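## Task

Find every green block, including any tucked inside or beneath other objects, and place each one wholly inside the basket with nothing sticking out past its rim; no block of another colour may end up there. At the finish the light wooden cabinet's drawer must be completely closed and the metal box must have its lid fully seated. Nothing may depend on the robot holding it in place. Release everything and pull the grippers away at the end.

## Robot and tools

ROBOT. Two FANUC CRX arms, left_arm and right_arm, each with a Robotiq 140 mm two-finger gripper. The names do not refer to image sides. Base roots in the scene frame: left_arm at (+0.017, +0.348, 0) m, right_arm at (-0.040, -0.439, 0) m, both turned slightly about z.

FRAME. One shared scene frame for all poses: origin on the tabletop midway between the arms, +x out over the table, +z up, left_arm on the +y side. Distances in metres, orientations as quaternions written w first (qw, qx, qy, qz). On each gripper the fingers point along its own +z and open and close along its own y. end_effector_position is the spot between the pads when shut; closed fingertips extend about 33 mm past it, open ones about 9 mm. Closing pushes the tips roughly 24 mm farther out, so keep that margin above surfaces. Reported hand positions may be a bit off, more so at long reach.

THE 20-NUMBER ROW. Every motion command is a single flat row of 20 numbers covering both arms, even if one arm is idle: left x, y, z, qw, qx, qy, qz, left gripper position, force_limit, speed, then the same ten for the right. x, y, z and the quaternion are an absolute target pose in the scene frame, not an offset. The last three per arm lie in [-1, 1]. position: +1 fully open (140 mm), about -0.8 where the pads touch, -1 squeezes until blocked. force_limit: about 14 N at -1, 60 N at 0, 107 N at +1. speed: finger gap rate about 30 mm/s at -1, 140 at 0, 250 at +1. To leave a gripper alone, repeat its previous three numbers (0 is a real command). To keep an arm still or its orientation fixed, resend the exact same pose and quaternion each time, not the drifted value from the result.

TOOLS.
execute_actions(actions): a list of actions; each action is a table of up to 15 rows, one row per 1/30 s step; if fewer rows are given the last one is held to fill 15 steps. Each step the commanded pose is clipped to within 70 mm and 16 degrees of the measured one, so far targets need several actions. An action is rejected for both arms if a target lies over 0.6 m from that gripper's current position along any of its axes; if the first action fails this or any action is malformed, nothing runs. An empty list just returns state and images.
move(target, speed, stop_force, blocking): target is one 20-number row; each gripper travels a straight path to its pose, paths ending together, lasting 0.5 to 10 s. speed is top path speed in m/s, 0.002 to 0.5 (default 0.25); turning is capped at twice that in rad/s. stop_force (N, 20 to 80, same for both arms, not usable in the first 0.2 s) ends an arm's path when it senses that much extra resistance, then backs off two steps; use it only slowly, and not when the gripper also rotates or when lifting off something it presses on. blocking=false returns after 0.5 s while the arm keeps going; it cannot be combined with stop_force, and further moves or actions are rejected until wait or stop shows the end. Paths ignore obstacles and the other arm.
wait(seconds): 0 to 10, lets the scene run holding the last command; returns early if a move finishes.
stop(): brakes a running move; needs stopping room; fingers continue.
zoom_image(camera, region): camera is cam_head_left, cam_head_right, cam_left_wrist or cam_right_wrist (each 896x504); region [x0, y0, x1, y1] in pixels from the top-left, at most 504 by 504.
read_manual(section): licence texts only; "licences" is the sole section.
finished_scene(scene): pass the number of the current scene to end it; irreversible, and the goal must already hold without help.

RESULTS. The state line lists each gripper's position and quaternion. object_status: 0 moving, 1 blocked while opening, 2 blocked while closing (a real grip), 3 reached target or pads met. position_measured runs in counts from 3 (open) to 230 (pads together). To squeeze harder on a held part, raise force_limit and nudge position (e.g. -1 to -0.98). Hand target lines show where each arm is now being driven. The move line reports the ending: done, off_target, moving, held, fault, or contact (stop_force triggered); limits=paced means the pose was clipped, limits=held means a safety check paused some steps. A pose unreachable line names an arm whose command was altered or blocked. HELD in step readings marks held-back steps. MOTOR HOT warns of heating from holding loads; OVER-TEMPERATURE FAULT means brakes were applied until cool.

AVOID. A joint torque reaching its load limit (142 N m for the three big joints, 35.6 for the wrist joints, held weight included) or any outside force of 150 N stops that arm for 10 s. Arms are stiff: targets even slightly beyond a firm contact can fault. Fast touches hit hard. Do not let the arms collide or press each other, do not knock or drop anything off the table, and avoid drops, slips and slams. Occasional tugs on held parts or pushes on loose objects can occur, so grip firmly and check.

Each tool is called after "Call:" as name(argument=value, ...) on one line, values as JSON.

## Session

Call:
execute_actions(actions=[])

Scene clock: 0.00 s.
left_arm: end_effector_position=(+0.2393, +0.1907, +0.1617) position_measured=3 object_status=3 end_effector_quat_wxyz=(-0.168, +0.151, +0.964, +0.139) | right_arm: end_effector_position=(+0.6958, -0.8285, +0.2742) position_measured=3 object_status=3 end_effector_quat_wxyz=(+0.450, +0.197, +0.869, +0.052)
Joint positions: left_arm=[-0.478 -0.037 -0.239 -0.192 -1.765 -1.491] | right_arm=[-0.565  0.343  0.282 -0.489 -0.661 -1.289]
Joint velocities: left_arm=[ 0.    -0.    -0.    -0.    -0.001 -0.   ] | right_arm=[ 0.001 -0.002 -0.    -0.    -0.001 -0.   ]
Hand target (left_arm): +0.239, +0.191, +0.162; -0.168, +0.151, +0.964, +0.139
Hand target (right_arm): +0.696, -0.828, +0.274; +0.450, +0.197, +0.869, +0.052
camera_calibration (this result's frames):
cam_left_wrist: T_world_to_cam=[[0.340824, 0.92061, 0.190568, -0.287622], [0.936683, -0.349861, 0.014908, -0.147021], [0.0803969, 0.173421, -0.981561, 0.292832], [0, 0, 0, 1]] pos_world=[0.212197, 0.162567, 0.344436]
cam_right_wrist: T_world_to_cam=[[0.209893, 0.965168, 0.156189, 0.610466], [0.151176, -0.189863, 0.970102, -0.525316], [0.965966, -0.180005, -0.185762, -0.582185], [0, 0, 0, 1]] pos_world=[0.513654, -0.793737, 0.306115]

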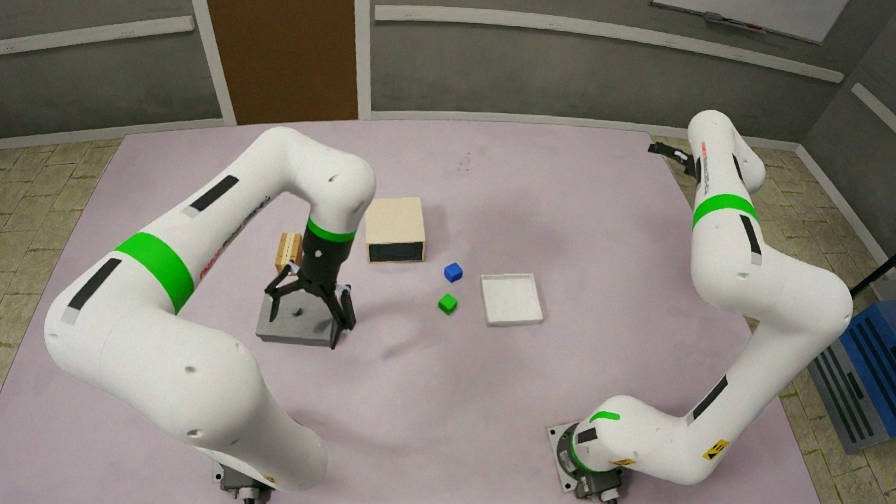

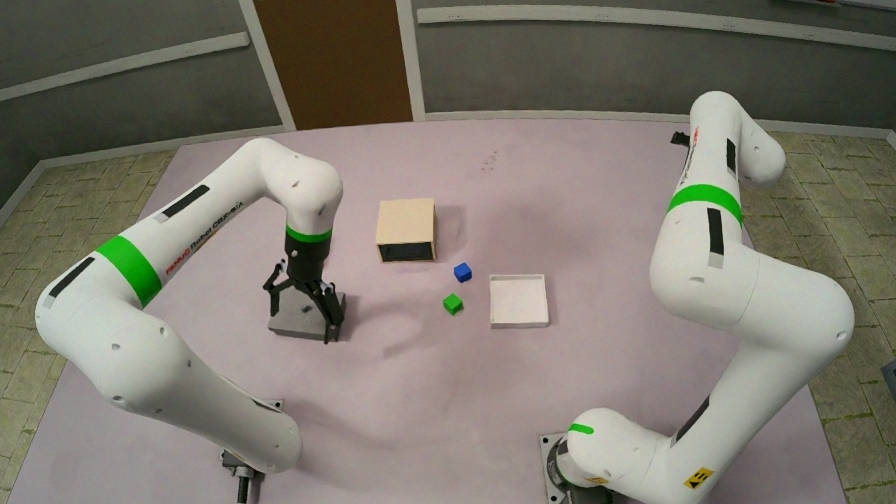

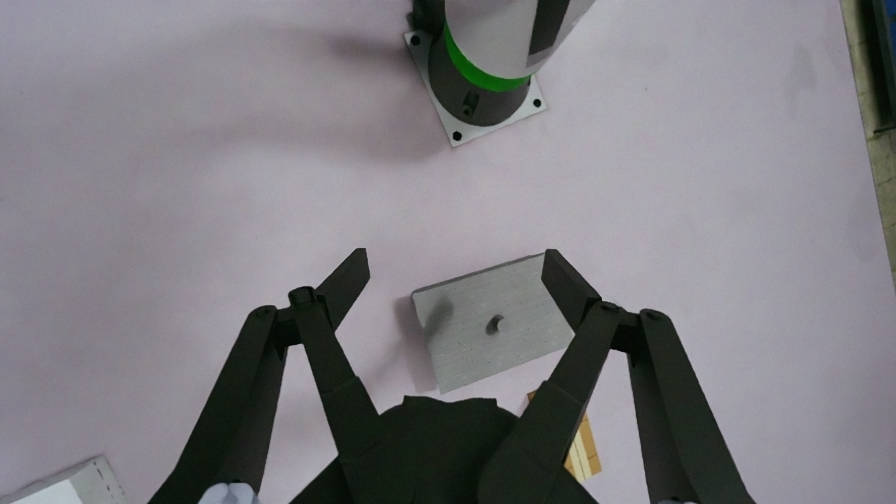

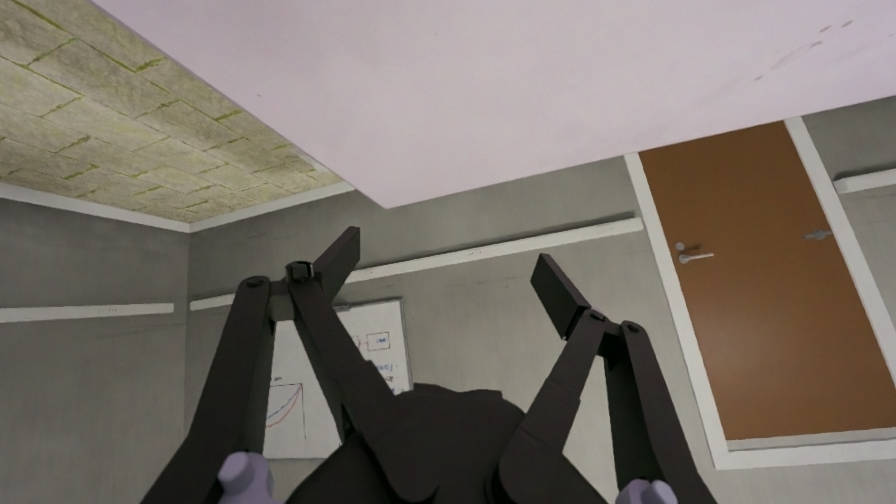

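Call:
move(target=[0.326,0.232,0.2,0,0,1,0,-0.35,0.5,0, 0.42,-0.15,0.2,0,0,1,0,-0.1,0,0], speed=0.3)

Scene clock: 15.00 s.
left_arm: end_effector_position=(+0.3260, +0.2317, +0.1997) position_measured=173 object_status=3 end_effector_quat_wxyz=(+0.000, +0.000, +1.000, -0.001) | right_arm: end_effector_position=(+0.4174, -0.1501, +0.1992) position_measured=141 object_status=3 end_effector_quat_wxyz=(-0.001, -0.000, +1.000, +0.001)
Joint positions: left_arm=[-0.04  -0.315 -0.359  0.002 -1.527 -1.62 ] | right_arm=[ 0.712  0.236  0.172 -0.003 -1.506 -2.374]
Joint velocities: left_arm=[ 0.    -0.001  0.001 -0.001  0.001  0.   ] | right_arm=[ 0.001  0.001  0.001 -0.     0.001 -0.   ]
Hand target (left_arm): +0.326, +0.232, +0.200; +0.000, +0.000, +1.000, -0.001
Hand target (right_arm): +0.417, -0.150, +0.199; -0.001, -0.000, +1.000, +0.001
Off the commanded pose (left_arm): 0.000 m, 0 deg.
Off the commanded pose (right_arm): 0.003 m, 0 deg.
move: done
camera_calibration (this result's frames):
cam_left_wrist: T_world_to_cam=[[0.0116161, 0.999595, -0.0259977, -0.229858], [0.921182, -0.000584297, 0.38913, -0.365051], [0.388958, -0.0284688, -0.920816, 0.250144], [0, 0, 0, 1]] pos_world=[0.241653, 0.236673, 0.366414]
cam_right_wrist: T_world_to_cam=[[-0.147862, 0.988956, 0.0100939, 0.20786], [0.892647, 0.129054, 0.431888, -0.436102], [0.425815, 0.0728701, -0.901871, 0.200977], [0, 0, 0, 1]] pos_world=[0.334441, -0.163929, 0.367504]

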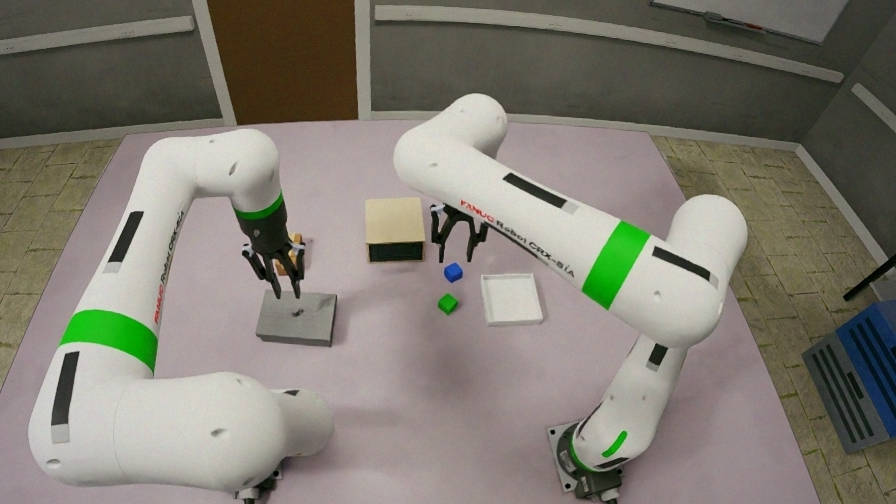

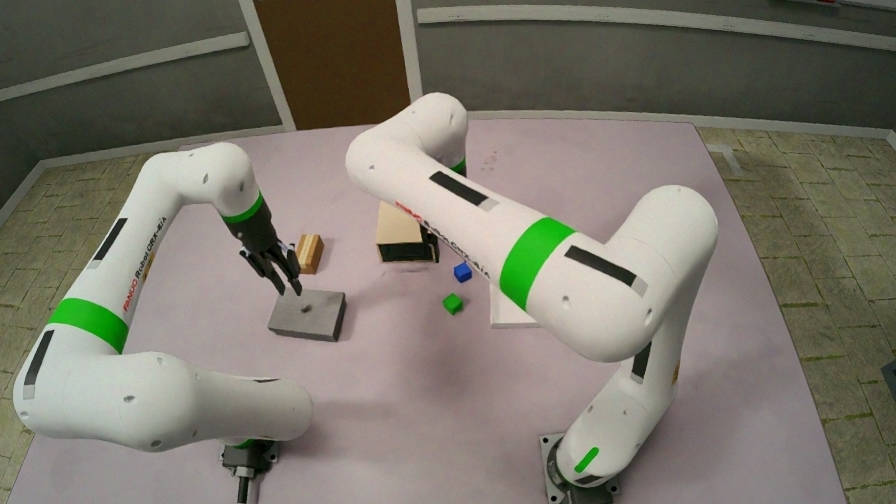

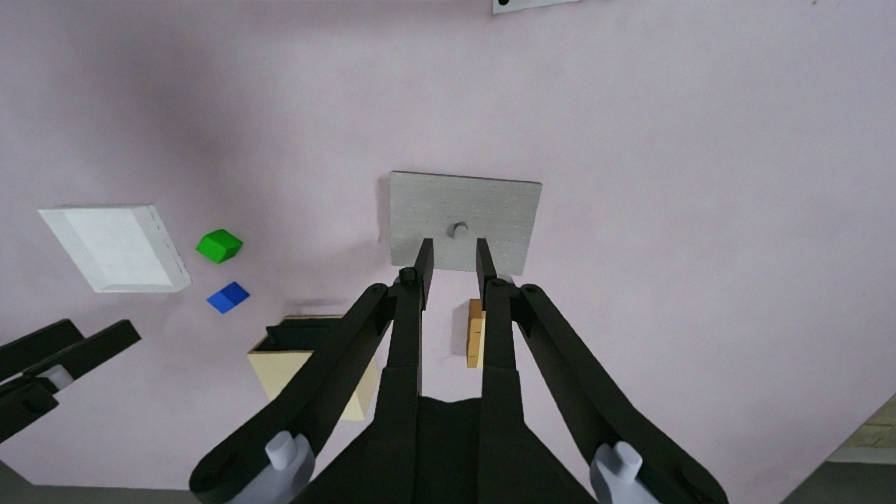

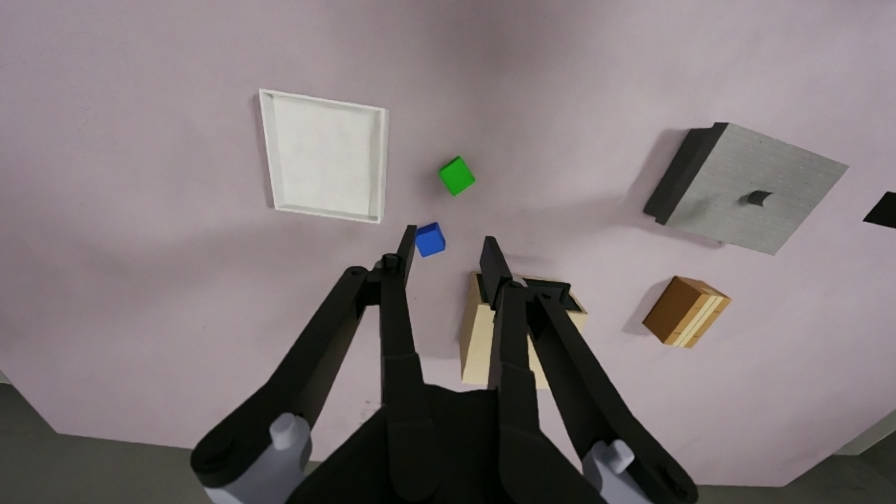

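Call:
execute_actions(actions=[])

Scene clock: 37.60 s.
left_arm: end_effector_position=(+0.3260, +0.2317, +0.1997) position_measured=173 object_status=3 end_effector_quat_wxyz=(+0.000, +0.000, +1.000, -0.001) | right_arm: end_effector_position=(+0.4174, -0.1500, +0.1992) position_measured=141 object_status=3 end_effector_quat_wxyz=(-0.001, -0.000, +1.000, +0.001)
Joint positions: left_arm=[-0.04  -0.315 -0.359  0.002 -1.527 -1.62 ] | right_arm=[ 0.712  0.236  0.172 -0.003 -1.506 -2.374]
Joint velocities: left_arm=[ 0.     0.     0.001  0.001 -0.    -0.001] | right_arm=[-0.    -0.    -0.    -0.     0.001  0.001]
Hand target (left_arm): +0.326, +0.232, +0.200; +0.000, +0.000, +1.000, -0.001
Hand target (right_arm): +0.417, -0.150, +0.199; -0.001, -0.000, +1.000, +0.001
Off the commanded pose (left_arm): 0.000 m, 0 deg.
Off the commanded pose (right_arm): 0.003 m, 0 deg.
camera_calibration (this result's frames):
cam_left_wrist: T_world_to_cam=[[0.0116011, 0.999595, -0.0259981, -0.229858], [0.921179, -0.000570113, 0.389138, -0.365057], [0.388966, -0.0284633, -0.920812, 0.250141], [0, 0, 0, 1]] pos_world=[0.241653, 0.236677, 0.366414]
cam_right_wrist: T_world_to_cam=[[-0.147908, 0.98895, 0.0100541, 0.207851], [0.892664, 0.129117, 0.431832, -0.436072], [0.425762, 0.0728464, -0.901898, 0.200966], [0, 0, 0, 1]] pos_world=[0.334444, -0.163889, 0.367471]

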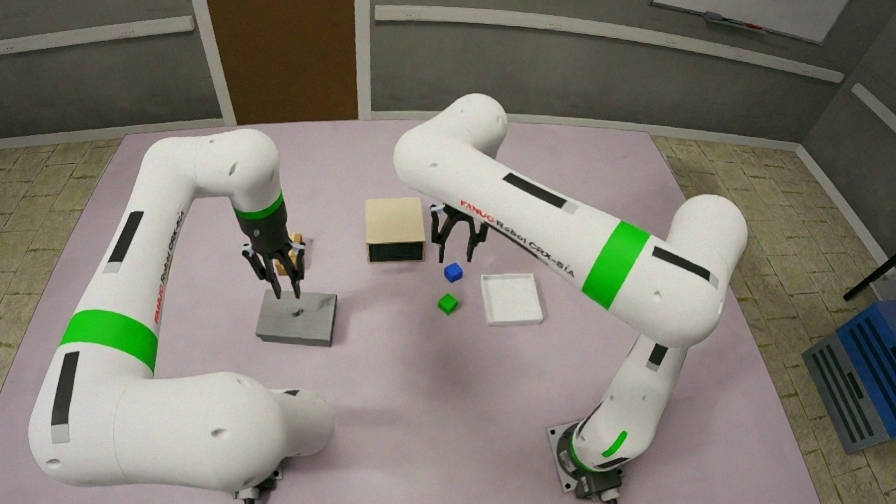

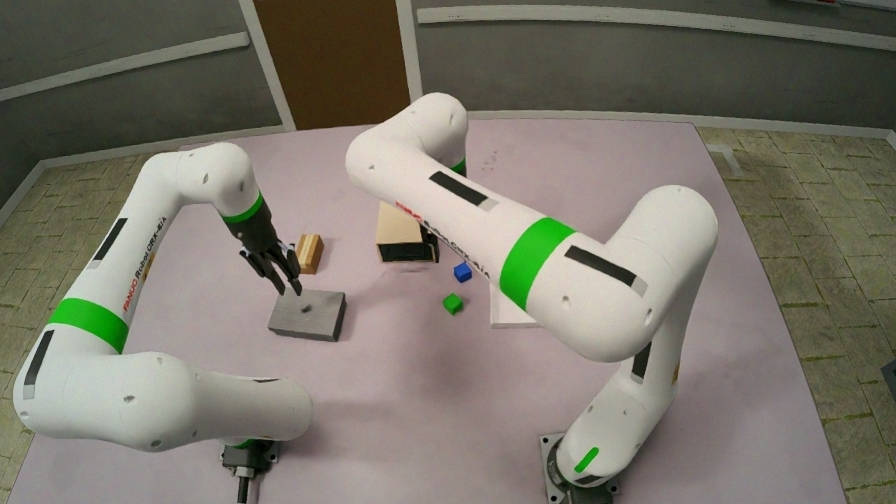

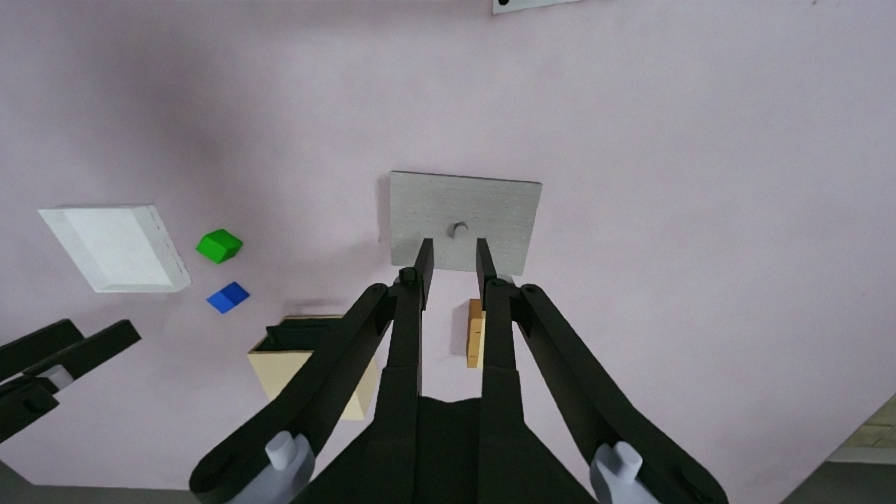

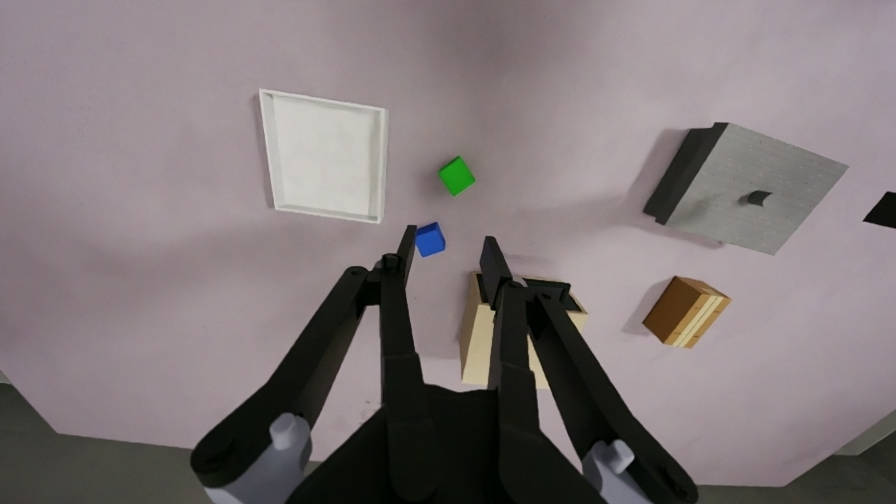

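Call:
zoom_image(camera="cam_right_wrist", region=[400, 130, 520, 270])

Region (400, 130, 520, 270) of cam_right_wrist's 896x504 image, scaled by 3.600, with more detail than that image has; it fills the left 432 columns of this view, and the rest is white.

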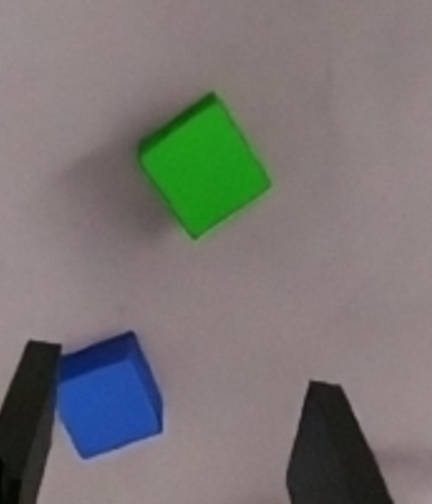

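Call:
move(target=[0.329,0.243,0.13,0,0,1,0,-0.35,0.5,0, 0.384,-0.140,0.09,0,0.391,0.921,0,-0.1,0,0])

Call:
move(target=[0.329,0.243,0.091,0,0,1,0,-0.35,0.5,0, 0.384,-0.140,0.042,0,0.391,0.921,0,-0.1,0,0], speed=0.08)

Scene clock: 66.70 s.
left_arm: end_effector_position=(+0.3290, +0.2430, +0.1300) position_measured=173 object_status=3 end_effector_quat_wxyz=(+0.000, -0.000, +1.000, -0.000) | right_arm: end_effector_position=(+0.3840, -0.1400, +0.0898) position_measured=141 object_status=3 end_effector_quat_wxyz=(-0.000, +0.391, +0.920, -0.000)
Joint positions: left_arm=[-0.005 -0.293 -0.506  0.    -1.357 -1.653] | right_arm=[ 0.776  0.232 -0.093 -0.    -1.245 -3.241]
Joint velocities: left_arm=[ 0.    -0.    -0.001  0.001  0.002 -0.   ] | right_arm=[ 0.    -0.    -0.001  0.     0.001 -0.001]
Hand target (left_arm): +0.329, +0.243, +0.130; +0.000, -0.000, +1.000, -0.000
Hand target (right_arm): +0.384, -0.140, +0.090; -0.000, +0.391, +0.920, -0.000
Off the commanded pose (left_arm): 0.000 m, 0 deg.
Off the commanded pose (right_arm): 0.000 m, 0 deg.
move: done
camera_calibration (this result's frames):
cam_left_wrist: T_world_to_cam=[[0.0107718, 0.999642, -0.0245056, -0.2429], [0.921179, -0.000386789, 0.38914, -0.340745], [0.388991, -0.0267657, -0.920853, 0.1847], [0, 0, 0, 1]] pos_world=[0.244656, 0.247625, 0.296727]
cam_right_wrist: T_world_to_cam=[[0.609204, 0.792981, 0.00724481, -0.123799], [0.712808, -0.55157, 0.433215, -0.386696], [0.347527, -0.258752, -0.901261, 0.0993972], [0, 0, 0, 1]] pos_world=[0.316516, -0.0894005, 0.258002]

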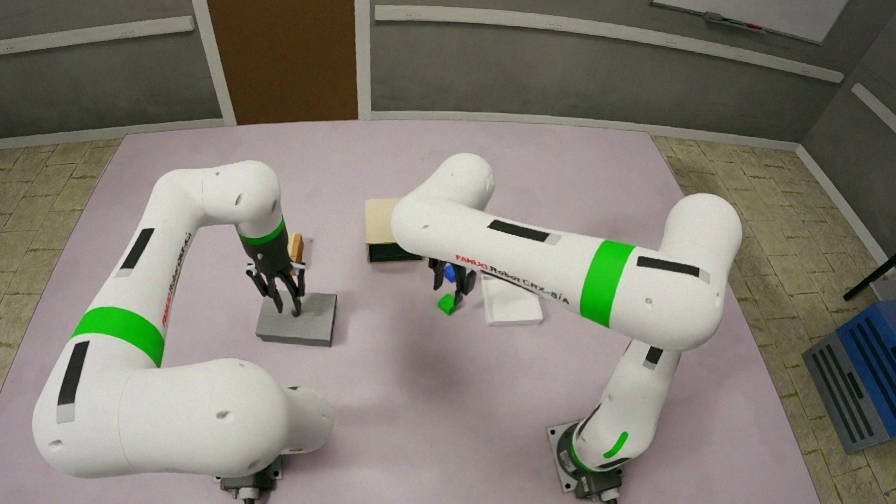

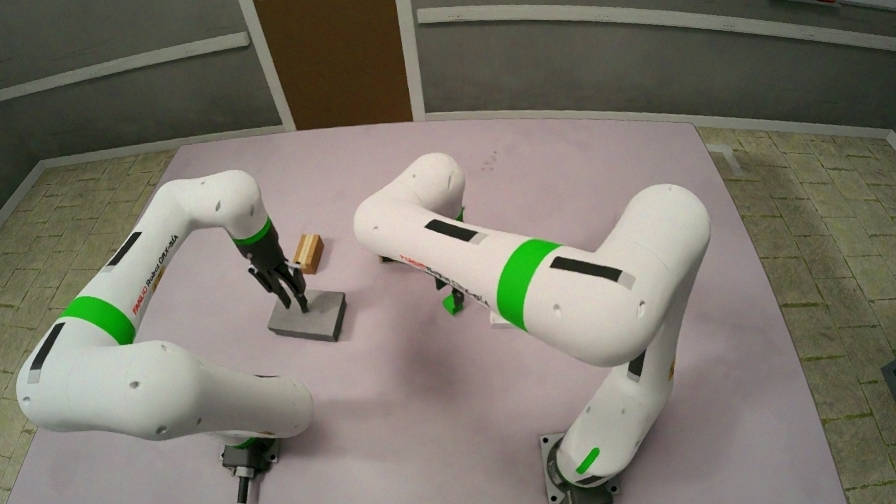

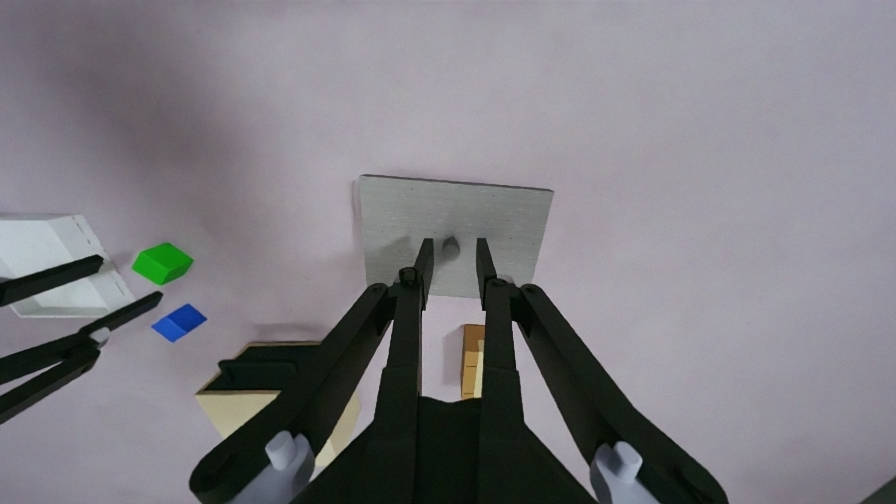

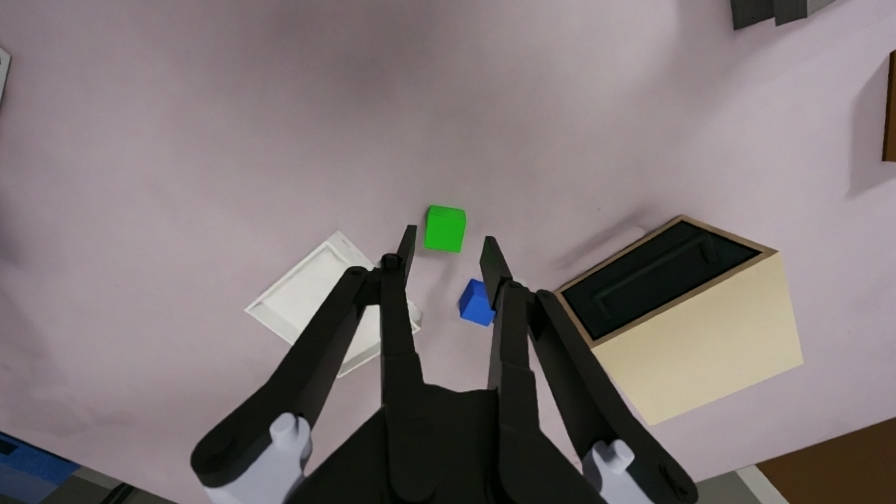

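Scene clock: 67.57 s.
left_arm: end_effector_position=(+0.3290, +0.2431, +0.0910) position_measured=173 object_status=3 end_effector_quat_wxyz=(+0.000, -0.000, +1.000, +0.000) | right_arm: end_effector_position=(+0.3840, -0.1400, +0.0420) position_measured=141 object_status=3 end_effector_quat_wxyz=(+0.000, +0.391, +0.920, +0.000)
Joint positions: left_arm=[-0.005 -0.264 -0.579 -0.    -1.256 -1.654] | right_arm=[ 0.776  0.276 -0.158 -0.    -1.136 -3.241]
Joint velocities: left_arm=[ 0.     0.001  0.001 -0.     0.     0.002] | right_arm=[ 0.     0.    -0.001  0.001 -0.001 -0.   ]
Hand target (left_arm): +0.329, +0.243, +0.091; -0.000, -0.000, +1.000, +0.000
Hand target (right_arm): +0.384, -0.140, +0.042; +0.000, +0.391, +0.920, -0.000
Off the commanded pose (left_arm): 0.000 m, 0 deg.
Off the commanded pose (right_arm): 0.000 m, 0 deg.
move: done
camera_calibration (this result's frames):
cam_left_wrist: T_world_to_cam=[[0.0108664, 0.999644, -0.0243717, -0.24396], [0.92119, -0.000526802, 0.389113, -0.325541], [0.388962, -0.0266792, -0.920868, 0.148789], [0, 0, 0, 1]] pos_world=[0.244662, 0.247671, 0.257742]
cam_right_wrist: T_world_to_cam=[[0.609086, 0.793068, 0.00764598, -0.123513], [0.712747, -0.551576, 0.433308, -0.365934], [0.34786, -0.258472, -0.901213, 0.056217], [0, 0, 0, 1]] pos_world=[0.316492, -0.0893559, 0.21017]

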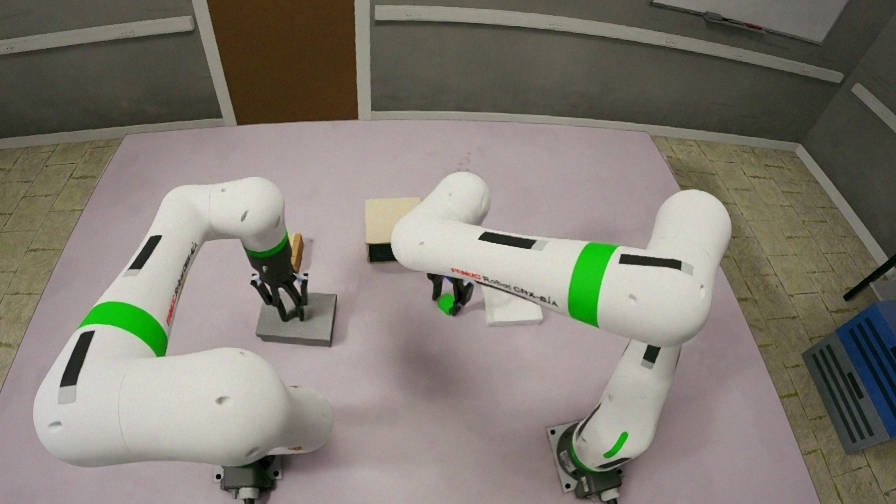

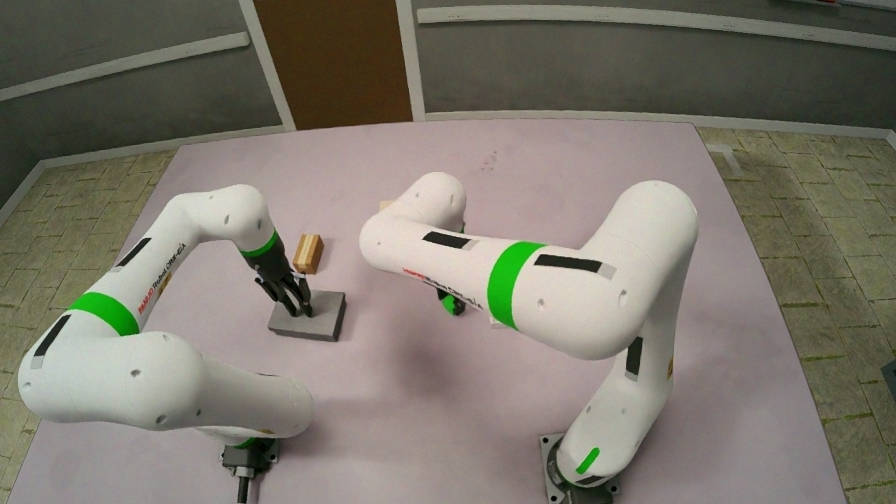

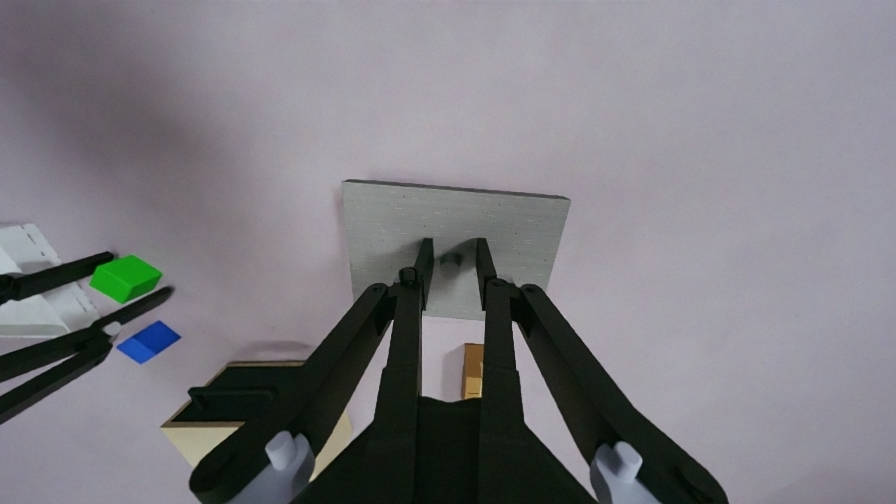

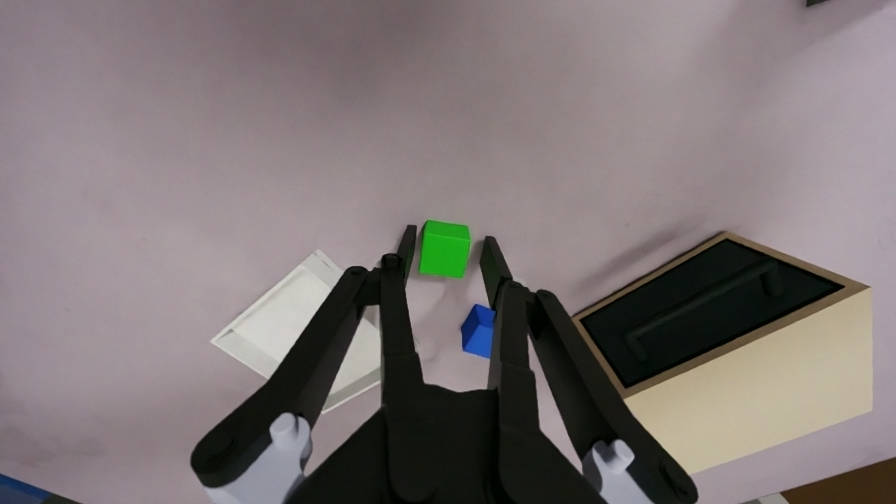

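Call:
move(target=[0.329,0.240,0.091,0,0,1,0,-1,0.5,-0.3, 0.382,-0.142,0.042,0,0.391,0.921,0,-1,0,-0.3], speed=0.05)

Scene clock: 72.87 s.
left_arm: end_effector_position=(+0.3290, +0.2400, +0.0910) position_measured=212 object_status=2 end_effector_quat_wxyz=(-0.000, -0.000, +1.000, -0.000) | right_arm: end_effector_position=(+0.3820, -0.1420, +0.0420) position_measured=179 object_status=2 end_effector_quat_wxyz=(+0.000, +0.391, +0.920, -0.000)
Joint positions: left_arm=[-0.015 -0.261 -0.577  0.    -1.255 -1.644] | right_arm=[ 0.776  0.269 -0.167  0.    -1.135 -3.242]
Joint velocities: left_arm=[-0.     0.    -0.001  0.001 -0.001 -0.001] | right_arm=[-0.     0.001 -0.     0.    -0.    -0.001]
Hand target (left_arm): +0.329, +0.240, +0.091; -0.000, -0.000, +1.000, +0.000
Hand target (right_arm): +0.382, -0.142, +0.042; -0.000, +0.391, +0.920, -0.000
Off the commanded pose (left_arm): 0.000 m, 0 deg.
Off the commanded pose (right_arm): 0.000 m, 0 deg.
move: done
camera_calibration (this result's frames):
cam_left_wrist: T_world_to_cam=[[0.0109621, 0.999639, -0.024535, -0.240909], [0.921203, -0.000552374, 0.389082, -0.325524], [0.388928, -0.0268669, -0.920876, 0.14877], [0, 0, 0, 1]] pos_world=[0.244654, 0.244639, 0.257743]
cam_right_wrist: T_world_to_cam=[[0.608919, 0.793196, 0.00756445, -0.120563], [0.71286, -0.55138, 0.433372, -0.365649], [0.34792, -0.258496, -0.901183, 0.0563351], [0, 0, 0, 1]] pos_world=[0.31447, -0.091419, 0.210142]

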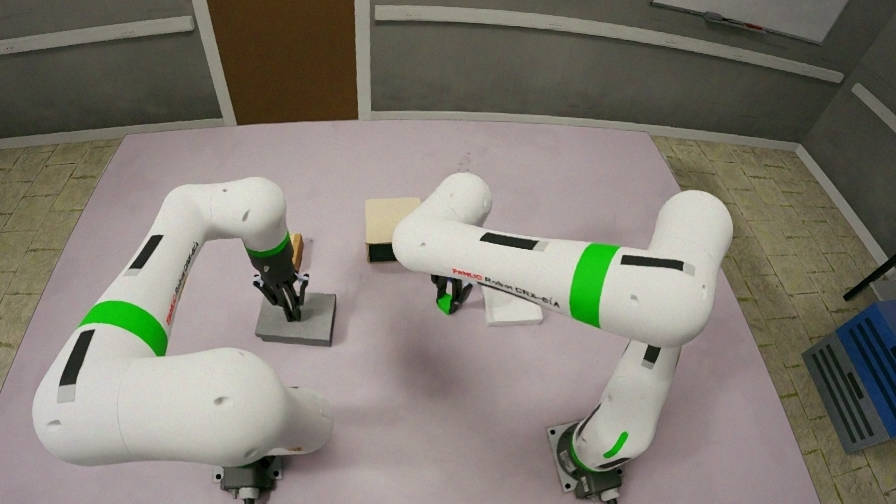

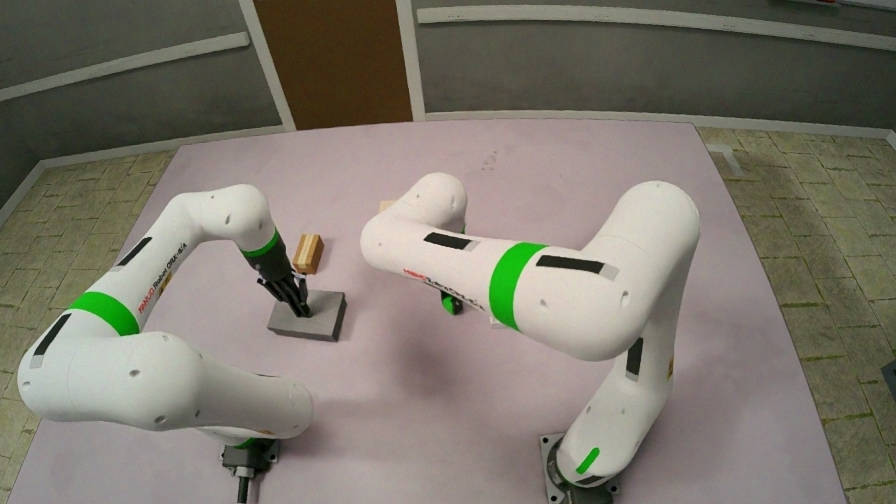

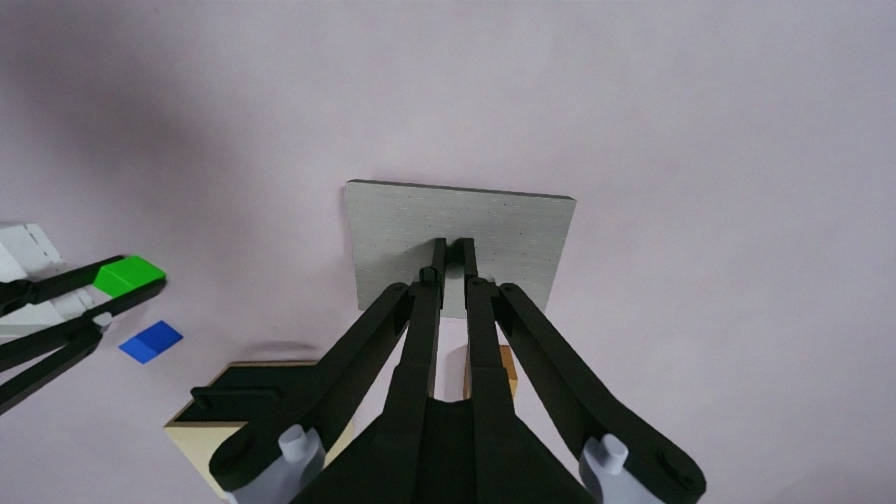

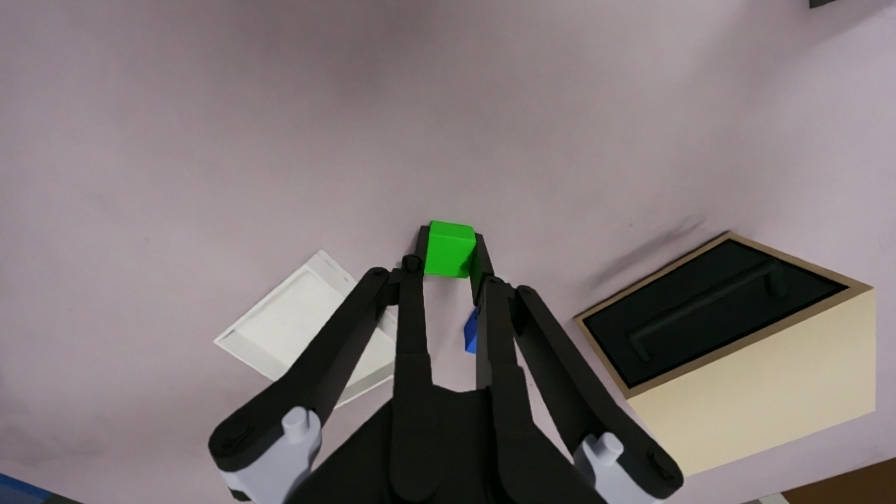

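Call:
move(target=[0.329,0.240,0.16,0,0,1,0,-1,0.5,-0.3, 0.382,-0.16,0.12,0,0.391,0.921,0,-1,0,-0.3], speed=0.12)

Call:
move(target=[0.329,0.45,0.16,0,0,1,0,-1,0.5,-0.3, 0.41,-0.335,0.11,0,0,1,0,-1,0,-0.3], speed=0.2)

Scene clock: 85.10 s.
left_arm: end_effector_position=(+0.3290, +0.2399, +0.1600) position_measured=212 object_status=2 end_effector_quat_wxyz=(-0.000, +0.000, +1.000, -0.000) | right_arm: end_effector_position=(+0.3820, -0.1601, +0.1200) position_measured=179 object_status=2 end_effector_quat_wxyz=(+0.000, +0.391, +0.921, -0.000)
Joint positions: left_arm=[-0.015 -0.305 -0.444  0.    -1.432 -1.644] | right_arm=[ 0.752  0.18  -0.084  0.    -1.308 -3.217]
Joint velocities: left_arm=[ 0.    -0.     0.    -0.    -0.002 -0.002] | right_arm=[ 0.    -0.001 -0.    -0.     0.001 -0.   ]
Hand target (left_arm): +0.329, +0.240, +0.160; +0.000, +0.000, +1.000, -0.000
Hand target (right_arm): +0.382, -0.160, +0.120; -0.000, +0.391, +0.921, +0.000
Off the commanded pose (left_arm): 0.000 m, 0 deg.
Off the commanded pose (right_arm): 0.000 m, 0 deg.
move: done
camera_calibration (this result's frames):
cam_left_wrist: T_world_to_cam=[[0.0111977, 0.999632, -0.0246956, -0.239172], [0.921213, -0.000707735, 0.389057, -0.352288], [0.388897, -0.0271065, -0.920882, 0.212379], [0, 0, 0, 1]] pos_world=[0.244617, 0.244591, 0.326729]
cam_right_wrist: T_world_to_cam=[[0.608732, 0.79334, 0.00752389, -0.106734], [0.712971, -0.551175, 0.433451, -0.409444], [0.348021, -0.258491, -0.901146, 0.121897], [0, 0, 0, 1]] pos_world=[0.314472, -0.10949, 0.288124]

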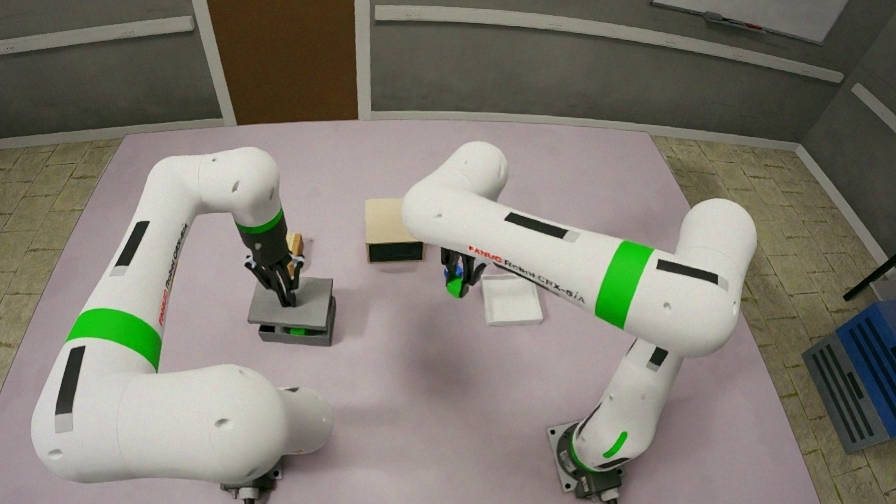

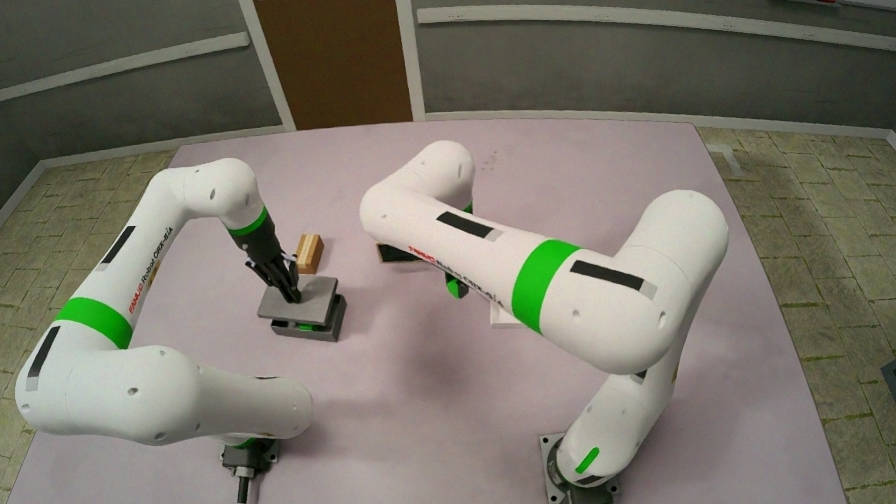

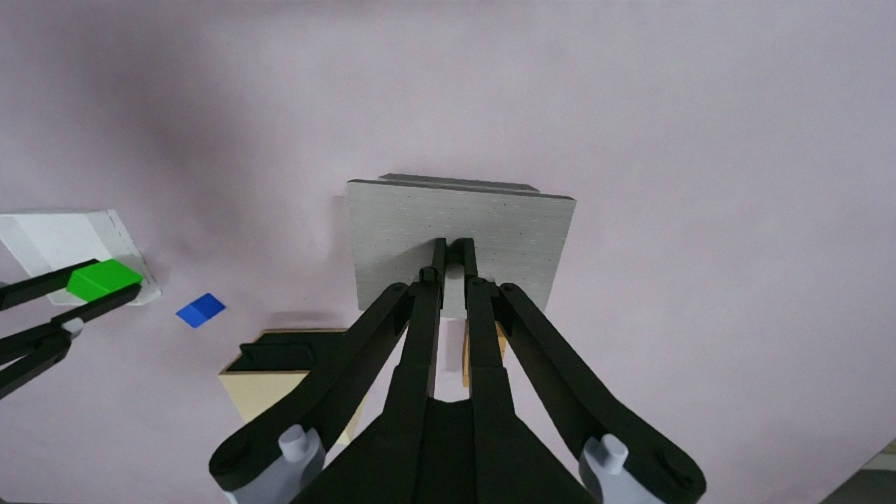

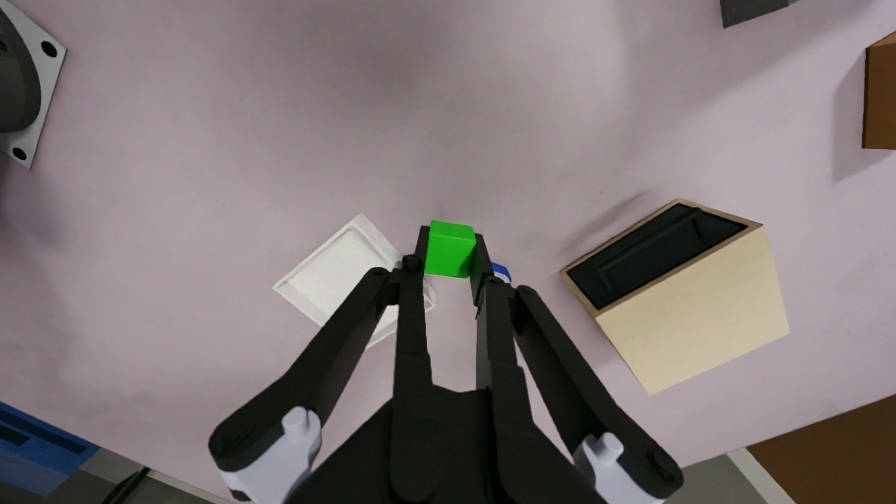

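Scene clock: 87.47 s.
left_arm: end_effector_position=(+0.3292, +0.4495, +0.1600) position_measured=212 object_status=2 end_effector_quat_wxyz=(+0.001, +0.000, +1.000, -0.001) | right_arm: end_effector_position=(+0.4109, -0.3350, +0.1101) position_measured=179 object_status=2 end_effector_quat_wxyz=(+0.001, +0.000, +1.000, -0.000)
Joint positions: left_arm=[ 0.638 -0.31  -0.448  0.002 -1.433 -2.297] | right_arm=[ 0.42   0.079 -0.221  0.001 -1.27  -2.083]
Joint velocities: left_arm=[ 0.001  0.     0.    -0.001 -0.     0.001] | right_arm=[-0.     0.     0.001 -0.    -0.001 -0.   ]
Hand target (left_arm): +0.329, +0.449, +0.160; +0.001, +0.000, +1.000, -0.001
Hand target (right_arm): +0.411, -0.335, +0.110; +0.000, +0.000, +1.000, -0.000
Off the commanded pose (left_arm): 0.001 m, 0 deg.
Off the commanded pose (right_arm): 0.001 m, 0 deg.
move: done
camera_calibration (this result's frames):
cam_left_wrist: T_world_to_cam=[[0.0110696, 0.99961, -0.0256508, -0.448469], [0.920639, -0.000176717, 0.390414, -0.352603], [0.390257, -0.0279368, -0.920282, 0.217813], [0, 0, 0, 1]] pos_world=[0.244581, 0.454317, 0.326607]
cam_right_wrist: T_world_to_cam=[[-0.147626, 0.989017, 0.00717876, 0.390915], [0.891337, 0.129893, 0.434334, -0.367335], [0.428631, 0.0705175, -0.900723, 0.134808], [0, 0, 0, 1]] pos_world=[0.327345, -0.348414, 0.278164]

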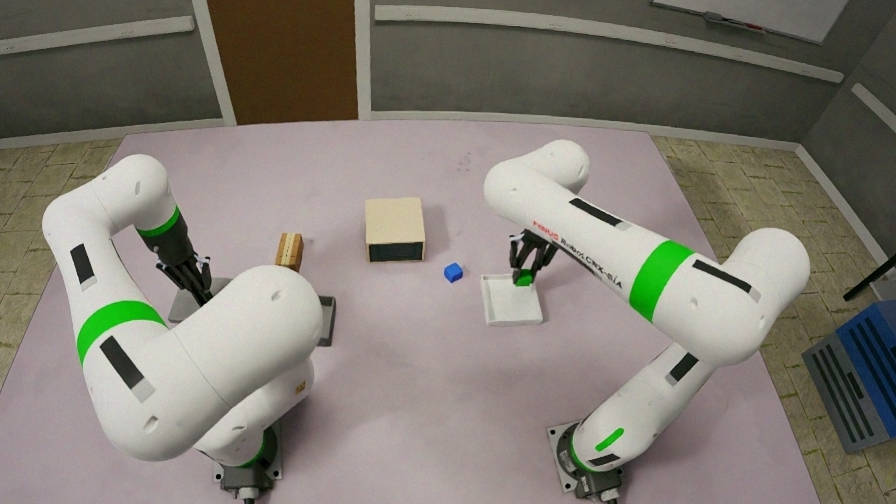

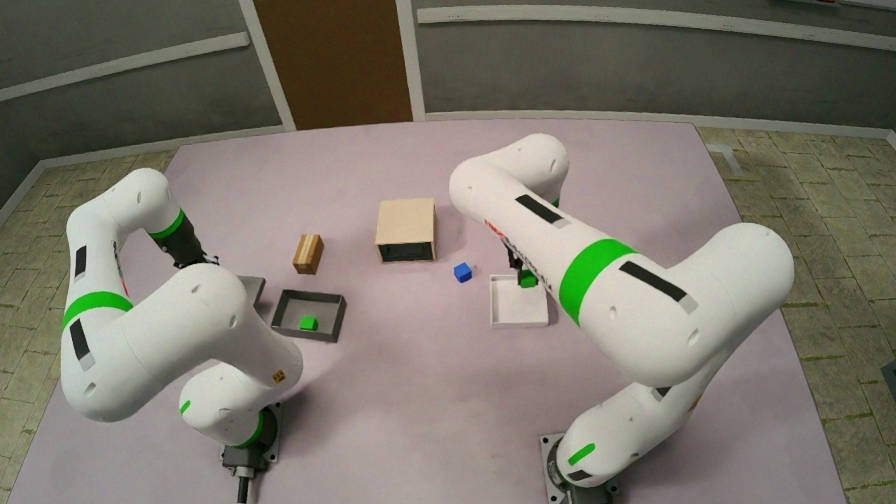

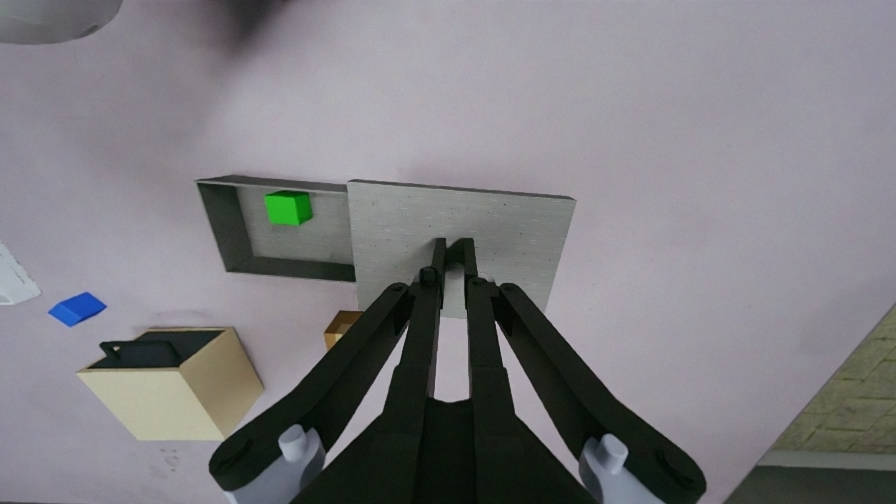

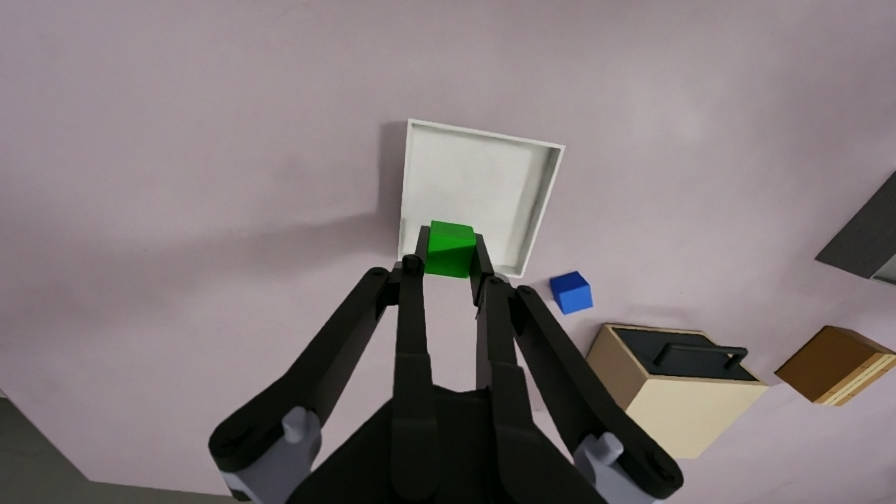

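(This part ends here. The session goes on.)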